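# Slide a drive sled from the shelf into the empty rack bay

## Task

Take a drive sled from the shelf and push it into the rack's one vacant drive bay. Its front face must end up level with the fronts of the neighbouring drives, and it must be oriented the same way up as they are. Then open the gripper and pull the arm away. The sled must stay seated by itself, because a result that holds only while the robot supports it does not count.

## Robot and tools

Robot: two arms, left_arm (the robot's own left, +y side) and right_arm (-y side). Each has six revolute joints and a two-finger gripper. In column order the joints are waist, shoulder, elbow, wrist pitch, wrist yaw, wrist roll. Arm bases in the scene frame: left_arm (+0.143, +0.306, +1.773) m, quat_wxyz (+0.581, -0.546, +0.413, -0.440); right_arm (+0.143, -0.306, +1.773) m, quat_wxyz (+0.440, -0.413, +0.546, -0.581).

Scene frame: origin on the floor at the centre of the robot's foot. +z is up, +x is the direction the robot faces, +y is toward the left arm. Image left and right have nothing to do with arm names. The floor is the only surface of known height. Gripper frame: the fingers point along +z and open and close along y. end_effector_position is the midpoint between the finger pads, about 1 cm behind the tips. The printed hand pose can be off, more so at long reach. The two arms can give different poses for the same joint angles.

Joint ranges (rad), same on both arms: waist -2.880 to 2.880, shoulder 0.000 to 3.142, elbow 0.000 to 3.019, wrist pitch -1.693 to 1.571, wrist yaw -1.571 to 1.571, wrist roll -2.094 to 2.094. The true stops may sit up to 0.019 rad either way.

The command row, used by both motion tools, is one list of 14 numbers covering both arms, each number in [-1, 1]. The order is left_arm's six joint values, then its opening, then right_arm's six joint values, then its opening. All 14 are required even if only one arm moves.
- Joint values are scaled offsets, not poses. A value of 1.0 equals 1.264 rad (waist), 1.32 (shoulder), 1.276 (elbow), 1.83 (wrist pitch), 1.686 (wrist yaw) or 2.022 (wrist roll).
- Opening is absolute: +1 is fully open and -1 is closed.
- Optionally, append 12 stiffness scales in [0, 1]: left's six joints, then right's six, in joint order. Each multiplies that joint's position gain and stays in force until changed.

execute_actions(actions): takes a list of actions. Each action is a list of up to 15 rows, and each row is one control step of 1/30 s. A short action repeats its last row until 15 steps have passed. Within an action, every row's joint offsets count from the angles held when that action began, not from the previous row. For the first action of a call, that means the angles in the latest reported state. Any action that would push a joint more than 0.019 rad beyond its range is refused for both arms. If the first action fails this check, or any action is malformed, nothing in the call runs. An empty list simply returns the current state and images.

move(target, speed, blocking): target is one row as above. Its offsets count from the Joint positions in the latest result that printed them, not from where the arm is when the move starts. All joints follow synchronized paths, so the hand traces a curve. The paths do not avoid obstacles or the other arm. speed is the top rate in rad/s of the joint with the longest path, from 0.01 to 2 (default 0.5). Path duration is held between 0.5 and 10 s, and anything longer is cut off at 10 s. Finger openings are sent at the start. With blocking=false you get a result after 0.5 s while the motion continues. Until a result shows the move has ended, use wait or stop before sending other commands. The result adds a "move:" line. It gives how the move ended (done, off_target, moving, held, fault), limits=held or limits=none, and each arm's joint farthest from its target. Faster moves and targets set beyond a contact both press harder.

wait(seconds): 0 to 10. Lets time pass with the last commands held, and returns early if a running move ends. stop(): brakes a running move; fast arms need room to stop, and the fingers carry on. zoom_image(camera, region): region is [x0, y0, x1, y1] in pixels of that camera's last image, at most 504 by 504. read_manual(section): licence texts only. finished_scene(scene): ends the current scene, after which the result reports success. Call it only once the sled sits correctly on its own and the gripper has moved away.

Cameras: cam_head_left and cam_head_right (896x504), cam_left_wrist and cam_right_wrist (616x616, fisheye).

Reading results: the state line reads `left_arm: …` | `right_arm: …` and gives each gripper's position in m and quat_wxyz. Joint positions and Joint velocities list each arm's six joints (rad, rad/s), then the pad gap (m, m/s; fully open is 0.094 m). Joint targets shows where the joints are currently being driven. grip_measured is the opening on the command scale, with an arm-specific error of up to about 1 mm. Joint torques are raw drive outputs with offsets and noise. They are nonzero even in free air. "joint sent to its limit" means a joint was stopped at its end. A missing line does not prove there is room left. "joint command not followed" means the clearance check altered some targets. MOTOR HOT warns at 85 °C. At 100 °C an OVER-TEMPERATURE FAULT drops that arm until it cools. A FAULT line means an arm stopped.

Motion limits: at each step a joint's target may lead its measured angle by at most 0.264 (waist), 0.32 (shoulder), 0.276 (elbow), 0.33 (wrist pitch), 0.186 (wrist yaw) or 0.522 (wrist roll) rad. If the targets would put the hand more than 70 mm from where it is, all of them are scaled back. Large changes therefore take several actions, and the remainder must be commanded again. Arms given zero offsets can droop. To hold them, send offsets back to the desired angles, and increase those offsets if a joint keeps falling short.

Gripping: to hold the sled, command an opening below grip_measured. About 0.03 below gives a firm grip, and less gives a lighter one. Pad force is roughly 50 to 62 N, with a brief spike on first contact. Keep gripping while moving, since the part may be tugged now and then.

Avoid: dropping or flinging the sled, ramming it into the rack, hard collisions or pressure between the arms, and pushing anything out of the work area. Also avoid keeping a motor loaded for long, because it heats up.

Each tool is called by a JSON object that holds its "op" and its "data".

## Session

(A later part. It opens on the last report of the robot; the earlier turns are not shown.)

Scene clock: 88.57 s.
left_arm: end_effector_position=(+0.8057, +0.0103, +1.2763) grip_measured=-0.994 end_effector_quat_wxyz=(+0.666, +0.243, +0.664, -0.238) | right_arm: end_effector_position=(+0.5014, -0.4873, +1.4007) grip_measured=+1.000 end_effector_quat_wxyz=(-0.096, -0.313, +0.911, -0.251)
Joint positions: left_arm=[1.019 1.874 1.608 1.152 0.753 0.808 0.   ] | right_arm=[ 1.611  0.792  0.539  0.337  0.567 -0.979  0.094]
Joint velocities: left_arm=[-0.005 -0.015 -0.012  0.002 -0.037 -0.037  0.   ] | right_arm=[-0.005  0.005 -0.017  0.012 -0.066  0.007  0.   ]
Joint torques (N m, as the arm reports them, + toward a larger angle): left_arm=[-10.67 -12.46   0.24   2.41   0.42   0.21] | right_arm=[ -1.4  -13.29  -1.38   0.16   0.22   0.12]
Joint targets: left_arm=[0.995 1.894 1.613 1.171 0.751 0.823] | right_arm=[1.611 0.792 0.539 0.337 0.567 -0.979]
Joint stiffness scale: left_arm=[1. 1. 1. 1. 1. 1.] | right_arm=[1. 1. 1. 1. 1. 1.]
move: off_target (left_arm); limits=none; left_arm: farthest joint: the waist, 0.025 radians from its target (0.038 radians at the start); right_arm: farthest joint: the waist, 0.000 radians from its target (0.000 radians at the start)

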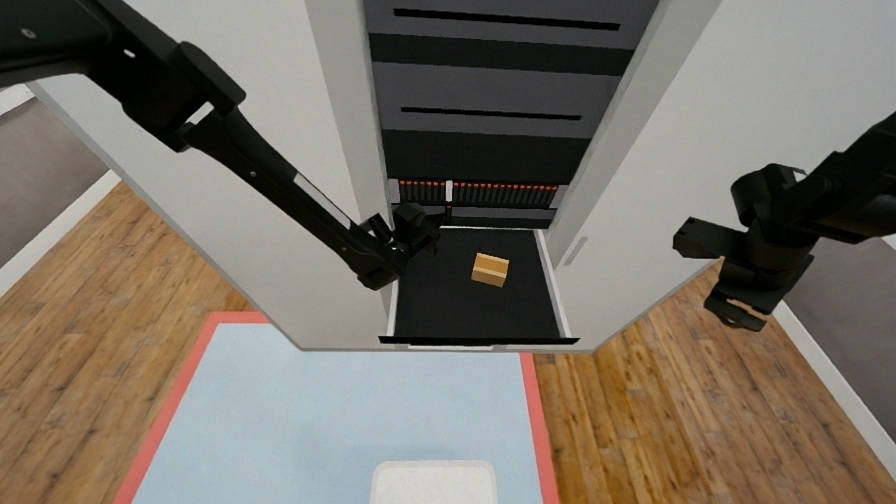

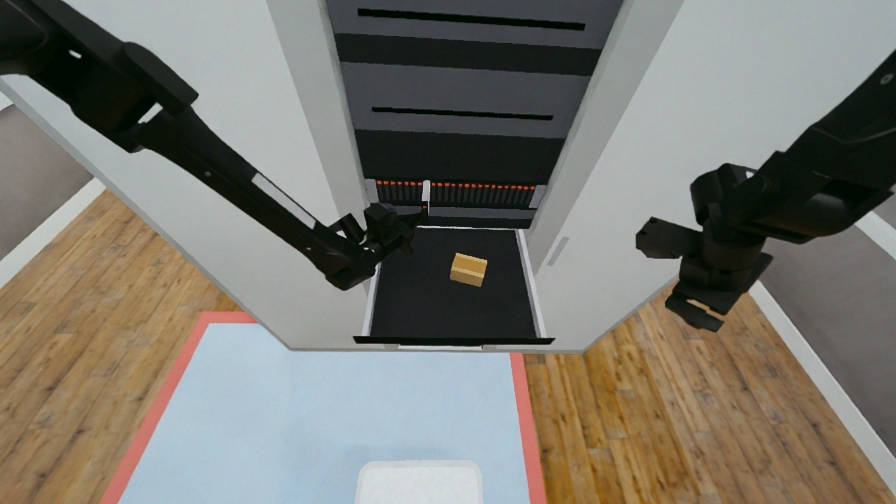

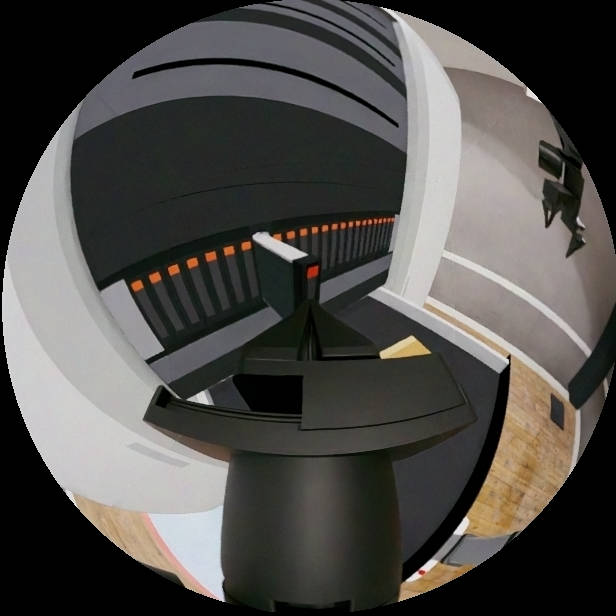

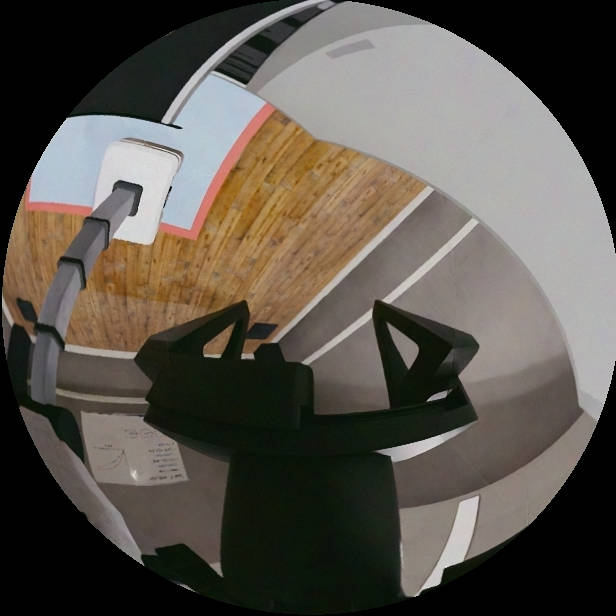

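{"op": "move", "data": {"target": [-0.032,0.027,0.02,-0.012,0,0,-1,0,0,0,0,0,0,1], "speed": 0.07}}

{"op": "move", "data": {"target": [-0.03,0.01,0.09,-0.05,-0.005,0,-1,0,0,0,0,0,0,1], "speed": 0.07}}

Scene clock: 92.00 s.
left_arm: end_effector_position=(+0.8060, -0.0046, +1.2781) grip_measured=-0.994 end_effector_quat_wxyz=(+0.667, +0.238, +0.662, -0.247) | right_arm: end_effector_position=(+0.5014, -0.4873, +1.4007) grip_measured=+1.000 end_effector_quat_wxyz=(-0.096, -0.313, +0.911, -0.251)
Joint positions: left_arm=[1.    1.893 1.63  1.139 0.753 0.808 0.   ] | right_arm=[ 1.611  0.792  0.539  0.337  0.567 -0.979  0.094]
Joint velocities: left_arm=[-0.005  0.005 -0.012  0.007 -0.037 -0.022 -0.   ] | right_arm=[-0.015 -0.024 -0.002 -0.002 -0.007 -0.007  0.   ]
Joint torques (N m, as the arm reports them, + toward a larger angle): left_arm=[-11.26 -12.72   0.06   1.29   0.5    0.03] | right_arm=[ -1.31 -13.15  -1.28   0.2    0.21   0.12]
Joint targets: left_arm=[0.979 1.910 1.634 1.130 0.753 0.808] | right_arm=[1.611 0.792 0.539 0.337 0.567 -0.979]
Joint stiffness scale: left_arm=[1. 1. 1. 1. 1. 1.] | right_arm=[1. 1. 1. 1. 1. 1.]
move: off_target (left_arm); limits=none; left_arm: farthest joint: the waist, 0.021 radians from its target (0.041 radians at the start); right_arm: farthest joint: the waist, 0.000 radians from its target (0.000 radians at the start)

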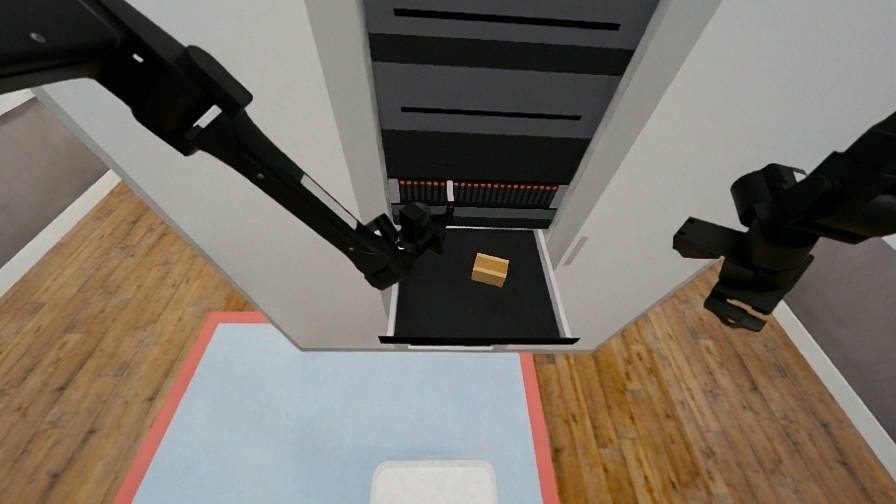

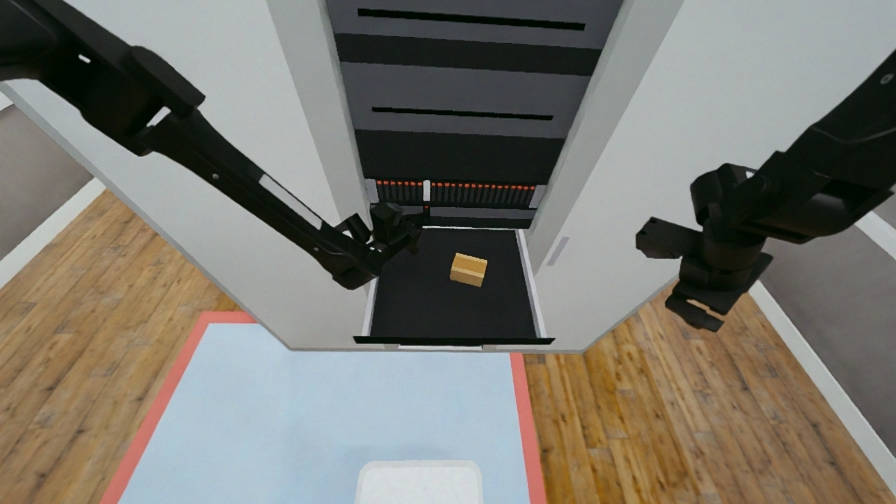

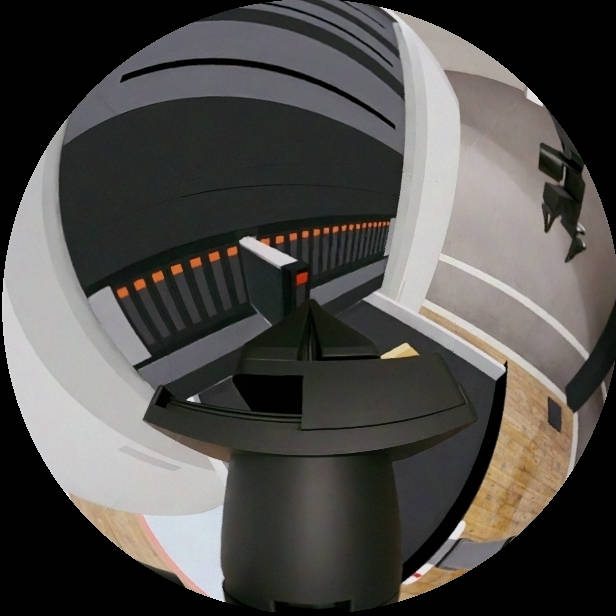

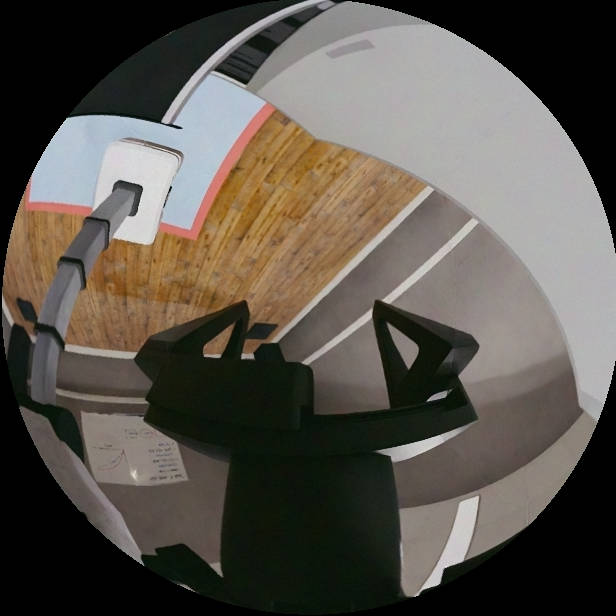

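Scene clock: 93.87 s.
left_arm: end_effector_position=(+0.8156, -0.0149, +1.2670) grip_measured=-0.995 end_effector_quat_wxyz=(+0.656, +0.239, +0.665, -0.265) | right_arm: end_effector_position=(+0.5014, -0.4873, +1.4007) grip_measured=+1.000 end_effector_quat_wxyz=(-0.096, -0.313, +0.911, -0.251)
Joint positions: left_arm=[0.996 1.916 1.696 1.054 0.764 0.808 0.   ] | right_arm=[ 1.611  0.792  0.539  0.337  0.567 -0.979  0.094]
Joint velocities: left_arm=[ 0.005 -0.015 -0.012  0.002 -0.051  0.037 -0.   ] | right_arm=[-0.005  0.015  0.002 -0.002 -0.095  0.007  0.   ]
Joint torques (N m, as the arm reports them, + toward a larger angle): left_arm=[-11.9  -15.03   4.91   1.26  -0.21   0.04] | right_arm=[ -1.5  -13.25  -1.25   0.22   0.22   0.11]
Joint targets: left_arm=[0.962 1.906 1.744 1.047 0.745 0.808] | right_arm=[1.611 0.792 0.539 0.337 0.567 -0.979]
Joint stiffness scale: left_arm=[1. 1. 1. 1. 1. 1.] | right_arm=[1. 1. 1. 1. 1. 1.]
move: off_target (left_arm); limits=none; left_arm: farthest joint: the elbow, 0.049 radians from its target (0.115 radians at the start); right_arm: farthest joint: the waist, 0.000 radians from its target (0.000 radians at the start)

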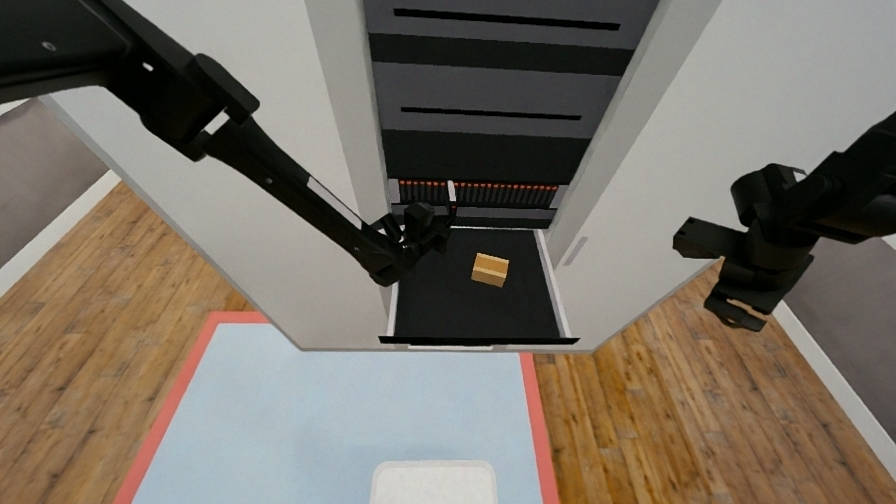

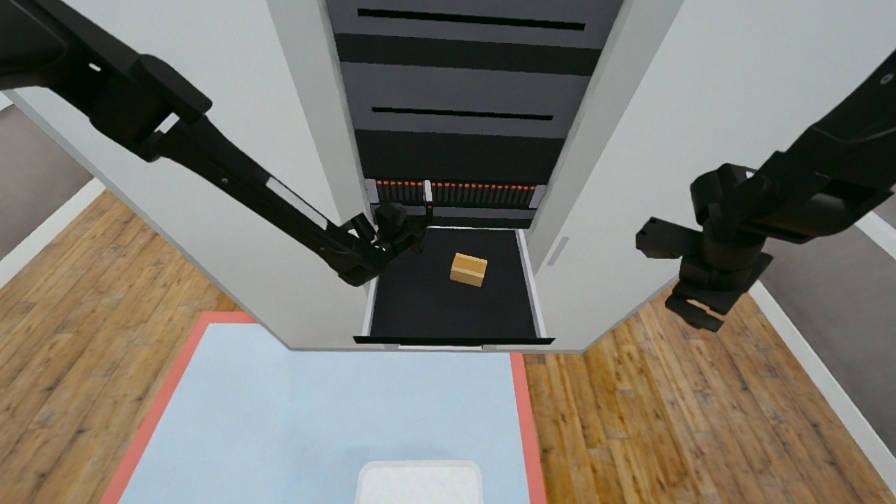

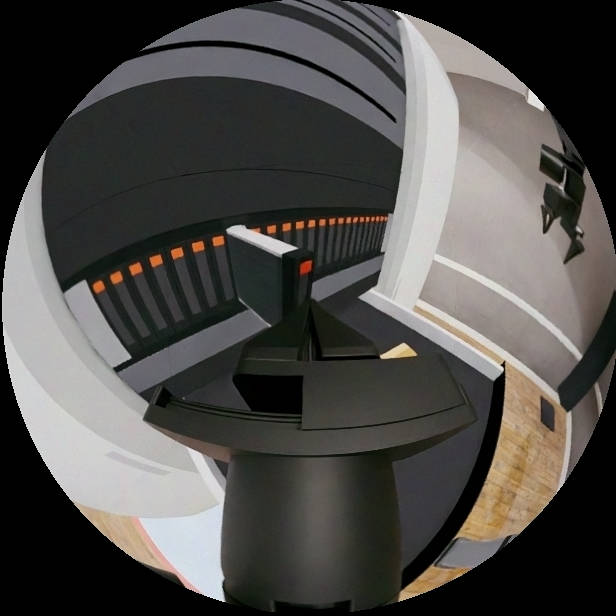

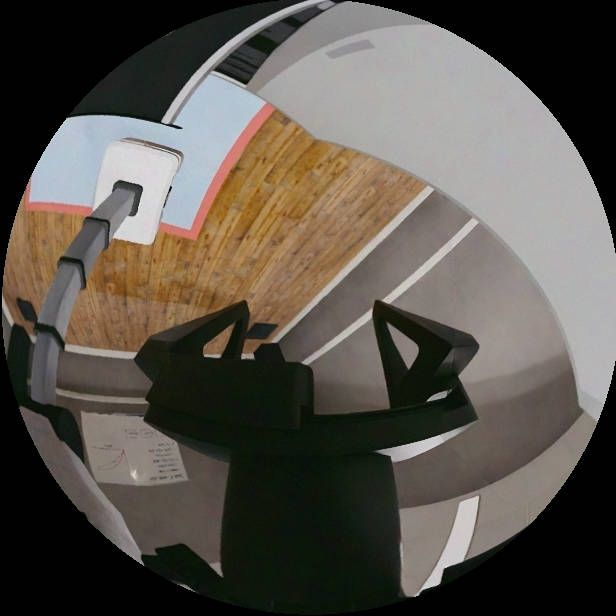

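Sled skewed; drag it back +y and up via the shoulder.

{"op": "move", "data": {"target": [0,-0.055,0.02,0.02,-0.02,0,-1,0,0,0,0,0,0,1], "speed": 0.07}}

Scene clock: 96.73 s.
left_arm: end_effector_position=(+0.8154, -0.0134, +1.2657) grip_measured=-0.995 end_effector_quat_wxyz=(+0.656, +0.238, +0.668, -0.260) | right_arm: end_effector_position=(+0.5014, -0.4873, +1.4007) grip_measured=+1.000 end_effector_quat_wxyz=(-0.096, -0.313, +0.911, -0.251)
Joint positions: left_arm=[0.997 1.916 1.693 1.062 0.752 0.808 0.   ] | right_arm=[ 1.611  0.792  0.539  0.337  0.567 -0.979  0.094]
Joint velocities: left_arm=[ 0.005  0.005 -0.002 -0.012 -0.081 -0.022 -0.   ] | right_arm=[ 0.005  0.005 -0.007  0.002  0.051 -0.037  0.   ]
Joint torques (N m, as the arm reports them, + toward a larger angle): left_arm=[ -9.63 -20.17   2.89   2.74  -0.33   0.04] | right_arm=[ -1.36 -13.1   -1.37   0.18   0.23   0.11]
Joint targets: left_arm=[0.996 1.845 1.721 1.091 0.730 0.808] | right_arm=[1.611 0.792 0.539 0.337 0.567 -0.979]
Joint stiffness scale: left_arm=[1. 1. 1. 1. 1. 1.] | right_arm=[1. 1. 1. 1. 1. 1.]
move: off_target (left_arm); limits=none; left_arm: farthest joint: the shoulder, 0.073 radians from its target (0.073 radians at the start); right_arm: farthest joint: the waist, 0.000 radians from its target (0.000 radians at the start)

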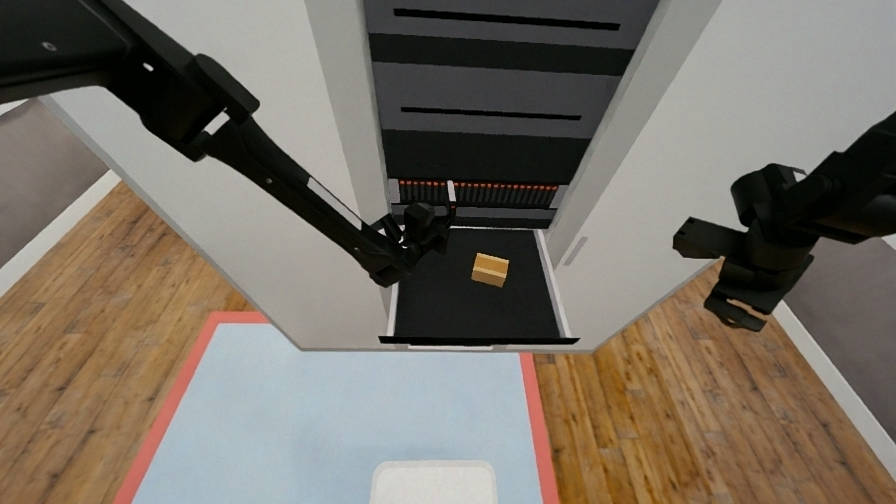

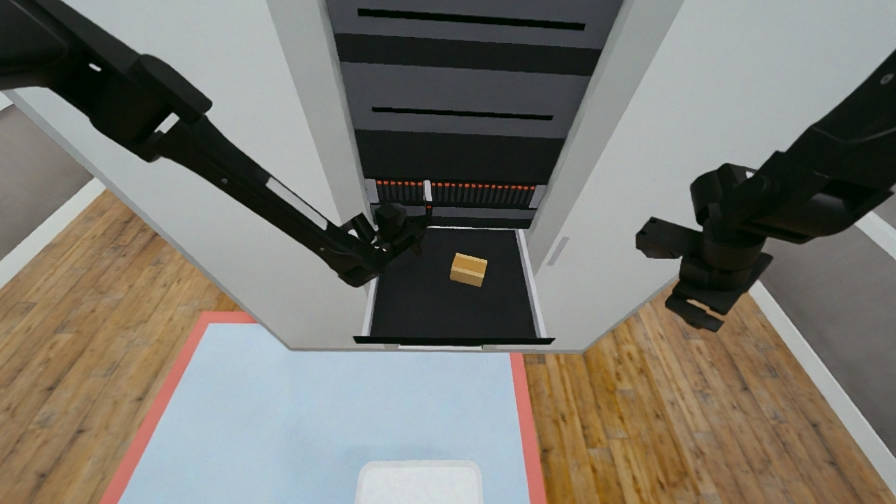

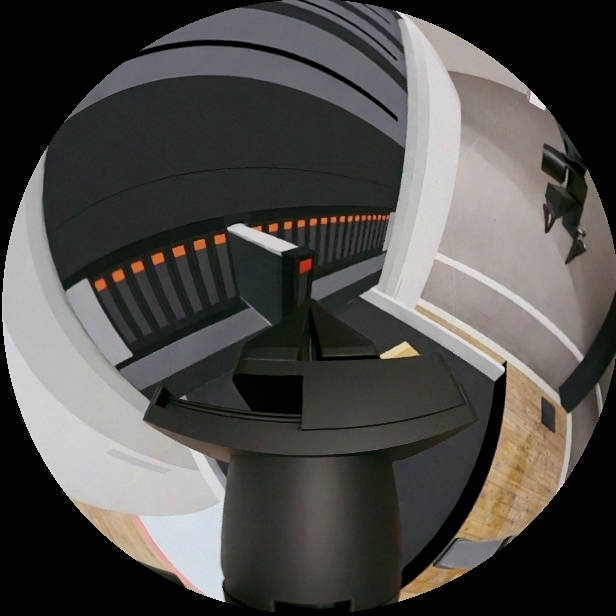

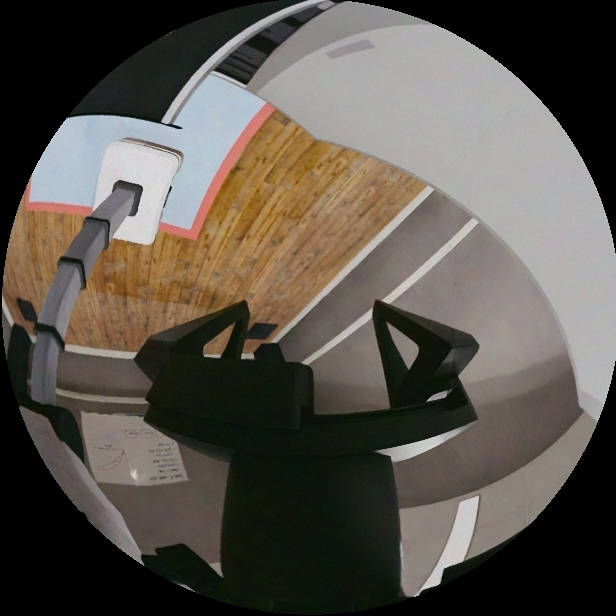

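{"op": "move", "data": {"target": [0,-0.11,0.015,0.03,-0.02,0,-1,0,0,0,0,0,0,1], "speed": 0.07}}

Scene clock: 100.27 s.
left_arm: end_effector_position=(+0.8149, -0.0118, +1.2661) grip_measured=-0.995 end_effector_quat_wxyz=(+0.653, +0.237, +0.672, -0.258) | right_arm: end_effector_position=(+0.5014, -0.4873, +1.4007) grip_measured=+1.000 end_effector_quat_wxyz=(-0.096, -0.313, +0.911, -0.251)
Joint positions: left_arm=[0.997 1.909 1.682 1.062 0.742 0.808 0.   ] | right_arm=[ 1.611  0.792  0.539  0.337  0.567 -0.979  0.094]
Joint velocities: left_arm=[-0.015 -0.005 -0.007 -0.007 -0.066  0.022  0.   ] | right_arm=[-0.005 -0.015 -0.007 -0.002 -0.154 -0.007  0.   ]
Joint torques (N m, as the arm reports them, + toward a larger angle): left_arm=[ -9.48 -20.83   1.75   2.84  -0.02   0.04] | right_arm=[ -1.33 -13.32  -1.3    0.16   0.21   0.11]
Joint targets: left_arm=[0.997 1.831 1.699 1.093 0.729 0.808] | right_arm=[1.611 0.792 0.539 0.337 0.567 -0.979]
Joint stiffness scale: left_arm=[1. 1. 1. 1. 1. 1.] | right_arm=[1. 1. 1. 1. 1. 1.]
move: off_target (left_arm); limits=none; left_arm: farthest joint: the shoulder, 0.139 radians from its target (0.146 radians at the start); right_arm: farthest joint: the waist, 0.000 radians from its target (0.000 radians at the start)

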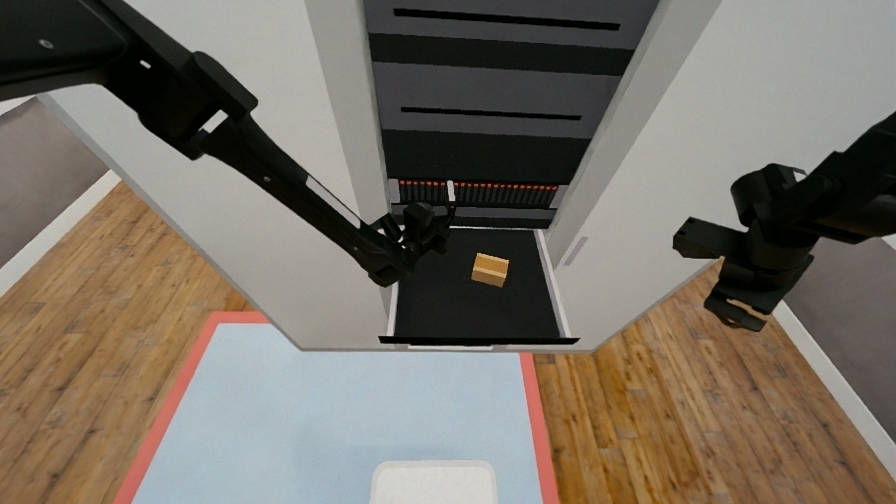

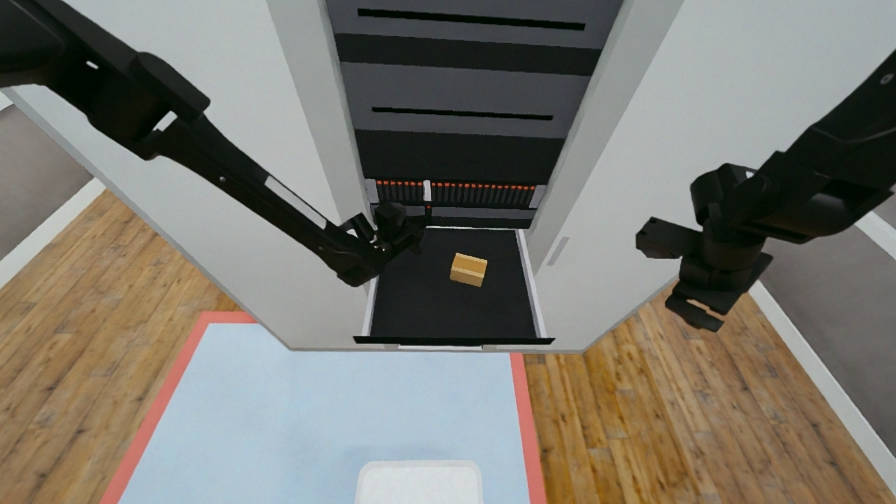

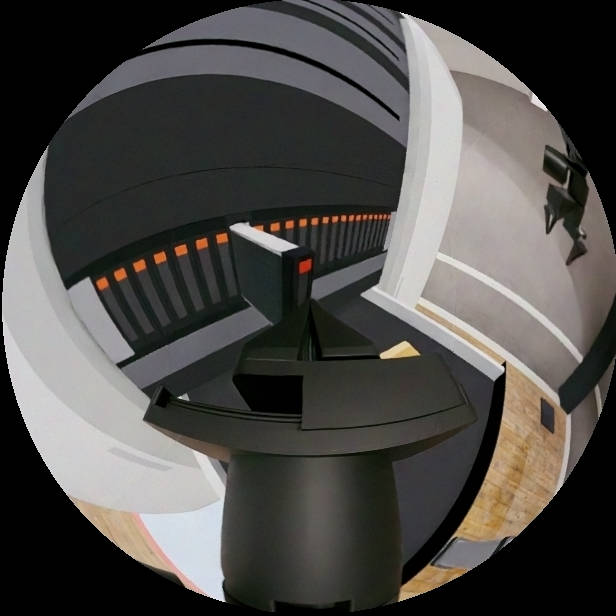

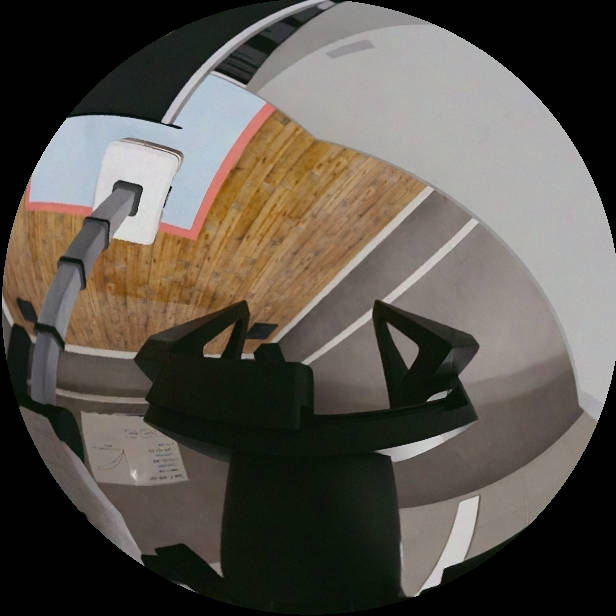

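{"op": "execute_actions", "data": {"actions": [[[0,-0.065,0.008,0.01,0,0,-1,0,0,0,0,0,0,1]],[[0,-0.065,0.008,0.01,0,0,-1,0,0,0,0,0,0,1]],[[0,-0.065,0.008,0.01,0,0,-1,0,0,0,0,0,0,1]]]}}

Scene clock: 103.47 s.
left_arm: end_effector_position=(+0.8444, +0.0090, +1.2911) grip_measured=-0.995 end_effector_quat_wxyz=(+0.672, +0.239, +0.656, -0.246) | right_arm: end_effector_position=(+0.5014, -0.4873, +1.4007) grip_measured=+1.000 end_effector_quat_wxyz=(-0.096, -0.313, +0.911, -0.251)
Joint positions: left_arm=[0.997 1.85  1.675 1.062 0.761 0.808 0.   ] | right_arm=[ 1.611  0.792  0.539  0.337  0.567 -0.979  0.094]
Joint velocities: left_arm=[ 0.005 -0.005 -0.012 -0.007  0.051  0.022 -0.001] | right_arm=[ 0.005 -0.005  0.002  0.002 -0.066  0.037  0.   ]
Joint torques (N m, as the arm reports them, + toward a larger angle): left_arm=[ -8.62 -21.84   1.94   2.32   0.26   0.04] | right_arm=[ -1.25 -13.29  -1.29   0.19   0.23   0.09]
Joint targets: left_arm=[0.997 1.771 1.689 1.080 0.755 0.808] | right_arm=[1.611 0.792 0.539 0.337 0.567 -0.979]
Joint stiffness scale: left_arm=[1. 1. 1. 1. 1. 1.] | right_arm=[1. 1. 1. 1. 1. 1.]

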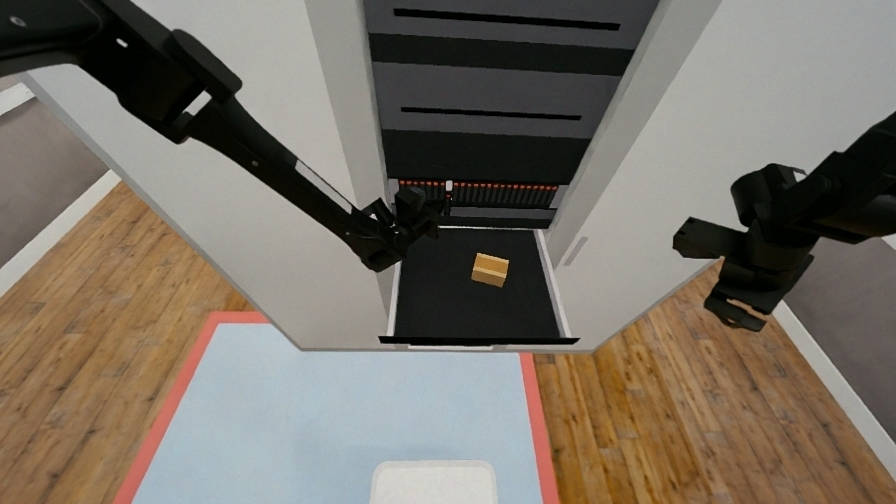

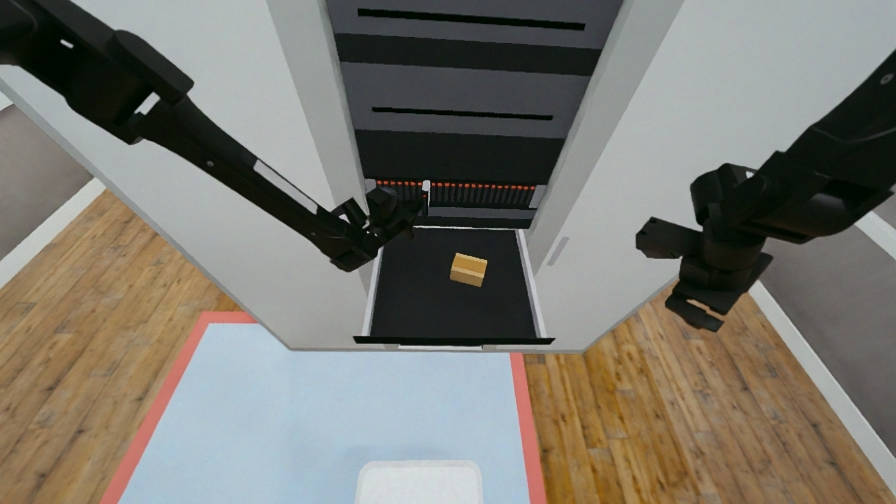

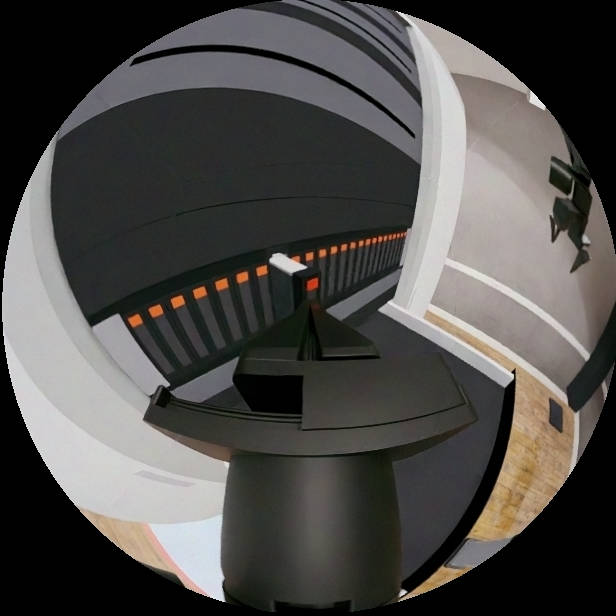

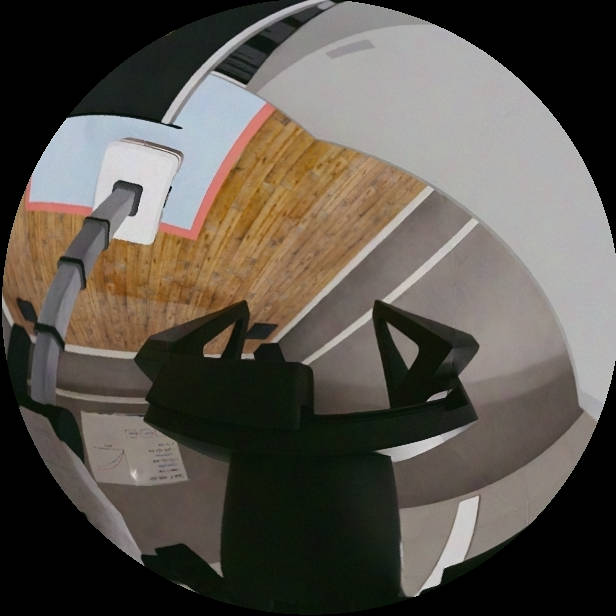

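Progress. Re-centre then elbow push.

{"op": "execute_actions", "data": {"actions": [[[0,0.03,0.01,-0.01,0,0,-1,0,0,0,0,0,0,1]],[[-0.022,-0.02,0.05,-0.025,0,0,-1,0,0,0,0,0,0,1]],[[-0.022,-0.02,0.05,-0.02,0,0,-1,0,0,0,0,0,0,1]]]}}

Scene clock: 106.57 s.
left_arm: end_effector_position=(+0.8727, +0.0049, +1.2864) grip_measured=-0.995 end_effector_quat_wxyz=(+0.674, +0.238, +0.653, -0.252) | right_arm: end_effector_position=(+0.5014, -0.4873, +1.4007) grip_measured=+1.000 end_effector_quat_wxyz=(-0.096, -0.313, +0.911, -0.251)
Joint positions: left_arm=[0.989 1.874 1.781 0.976 0.769 0.808 0.   ] | right_arm=[ 1.611  0.792  0.539  0.337  0.567 -0.979  0.094]
Joint velocities: left_arm=[-0.015 -0.005 -0.007  0.002 -0.037  0.007 -0.002] | right_arm=[-0.005  0.005 -0.007 -0.012 -0.007 -0.022  0.   ]
Joint torques (N m, as the arm reports them, + toward a larger angle): left_arm=[-11.18 -18.12   3.48   1.6    0.3    0.04] | right_arm=[ -1.23 -13.21  -1.27   0.19   0.24   0.09]
Joint targets: left_arm=[0.965 1.847 1.804 0.976 0.764 0.808] | right_arm=[1.611 0.792 0.539 0.337 0.567 -0.979]
Joint stiffness scale: left_arm=[1. 1. 1. 1. 1. 1.] | right_arm=[1. 1. 1. 1. 1. 1.]

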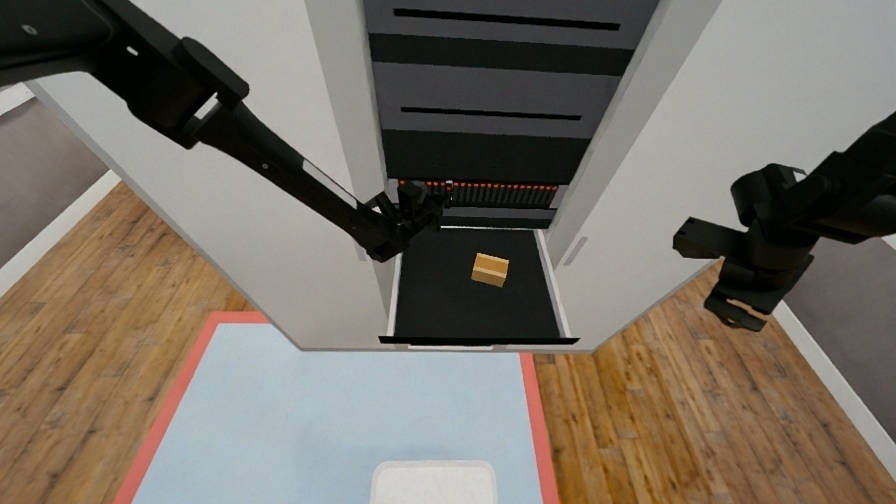

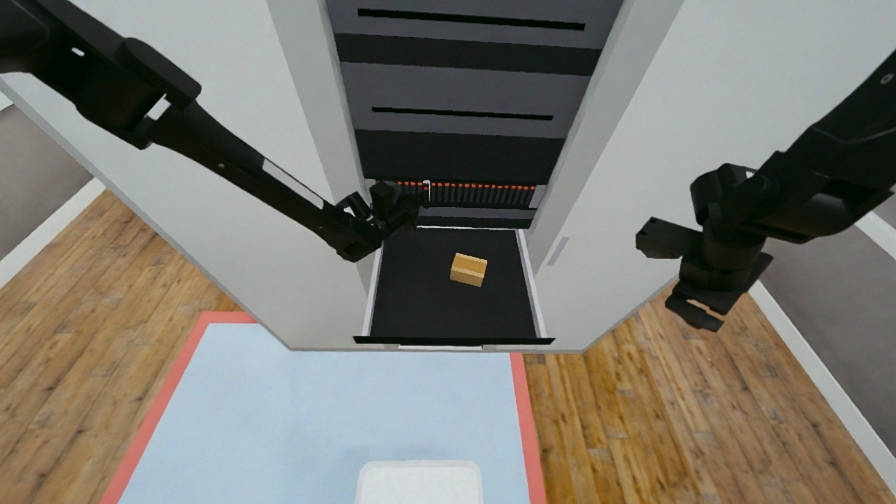

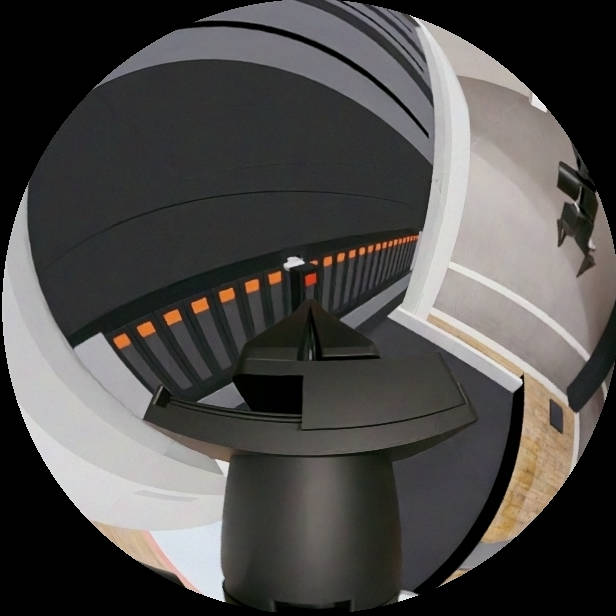

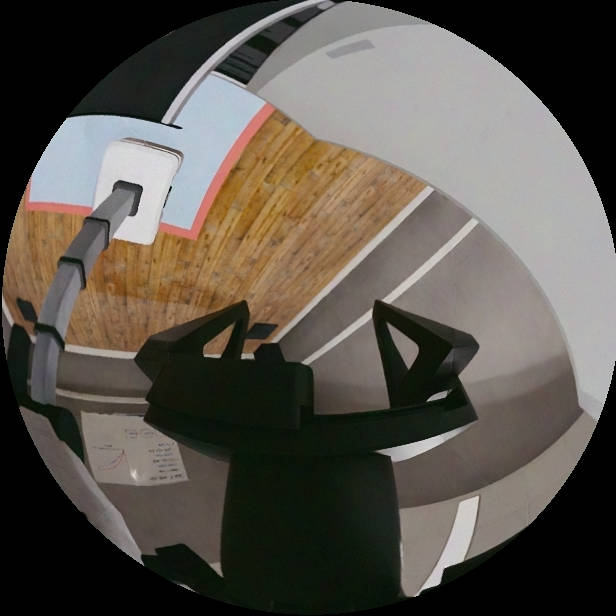

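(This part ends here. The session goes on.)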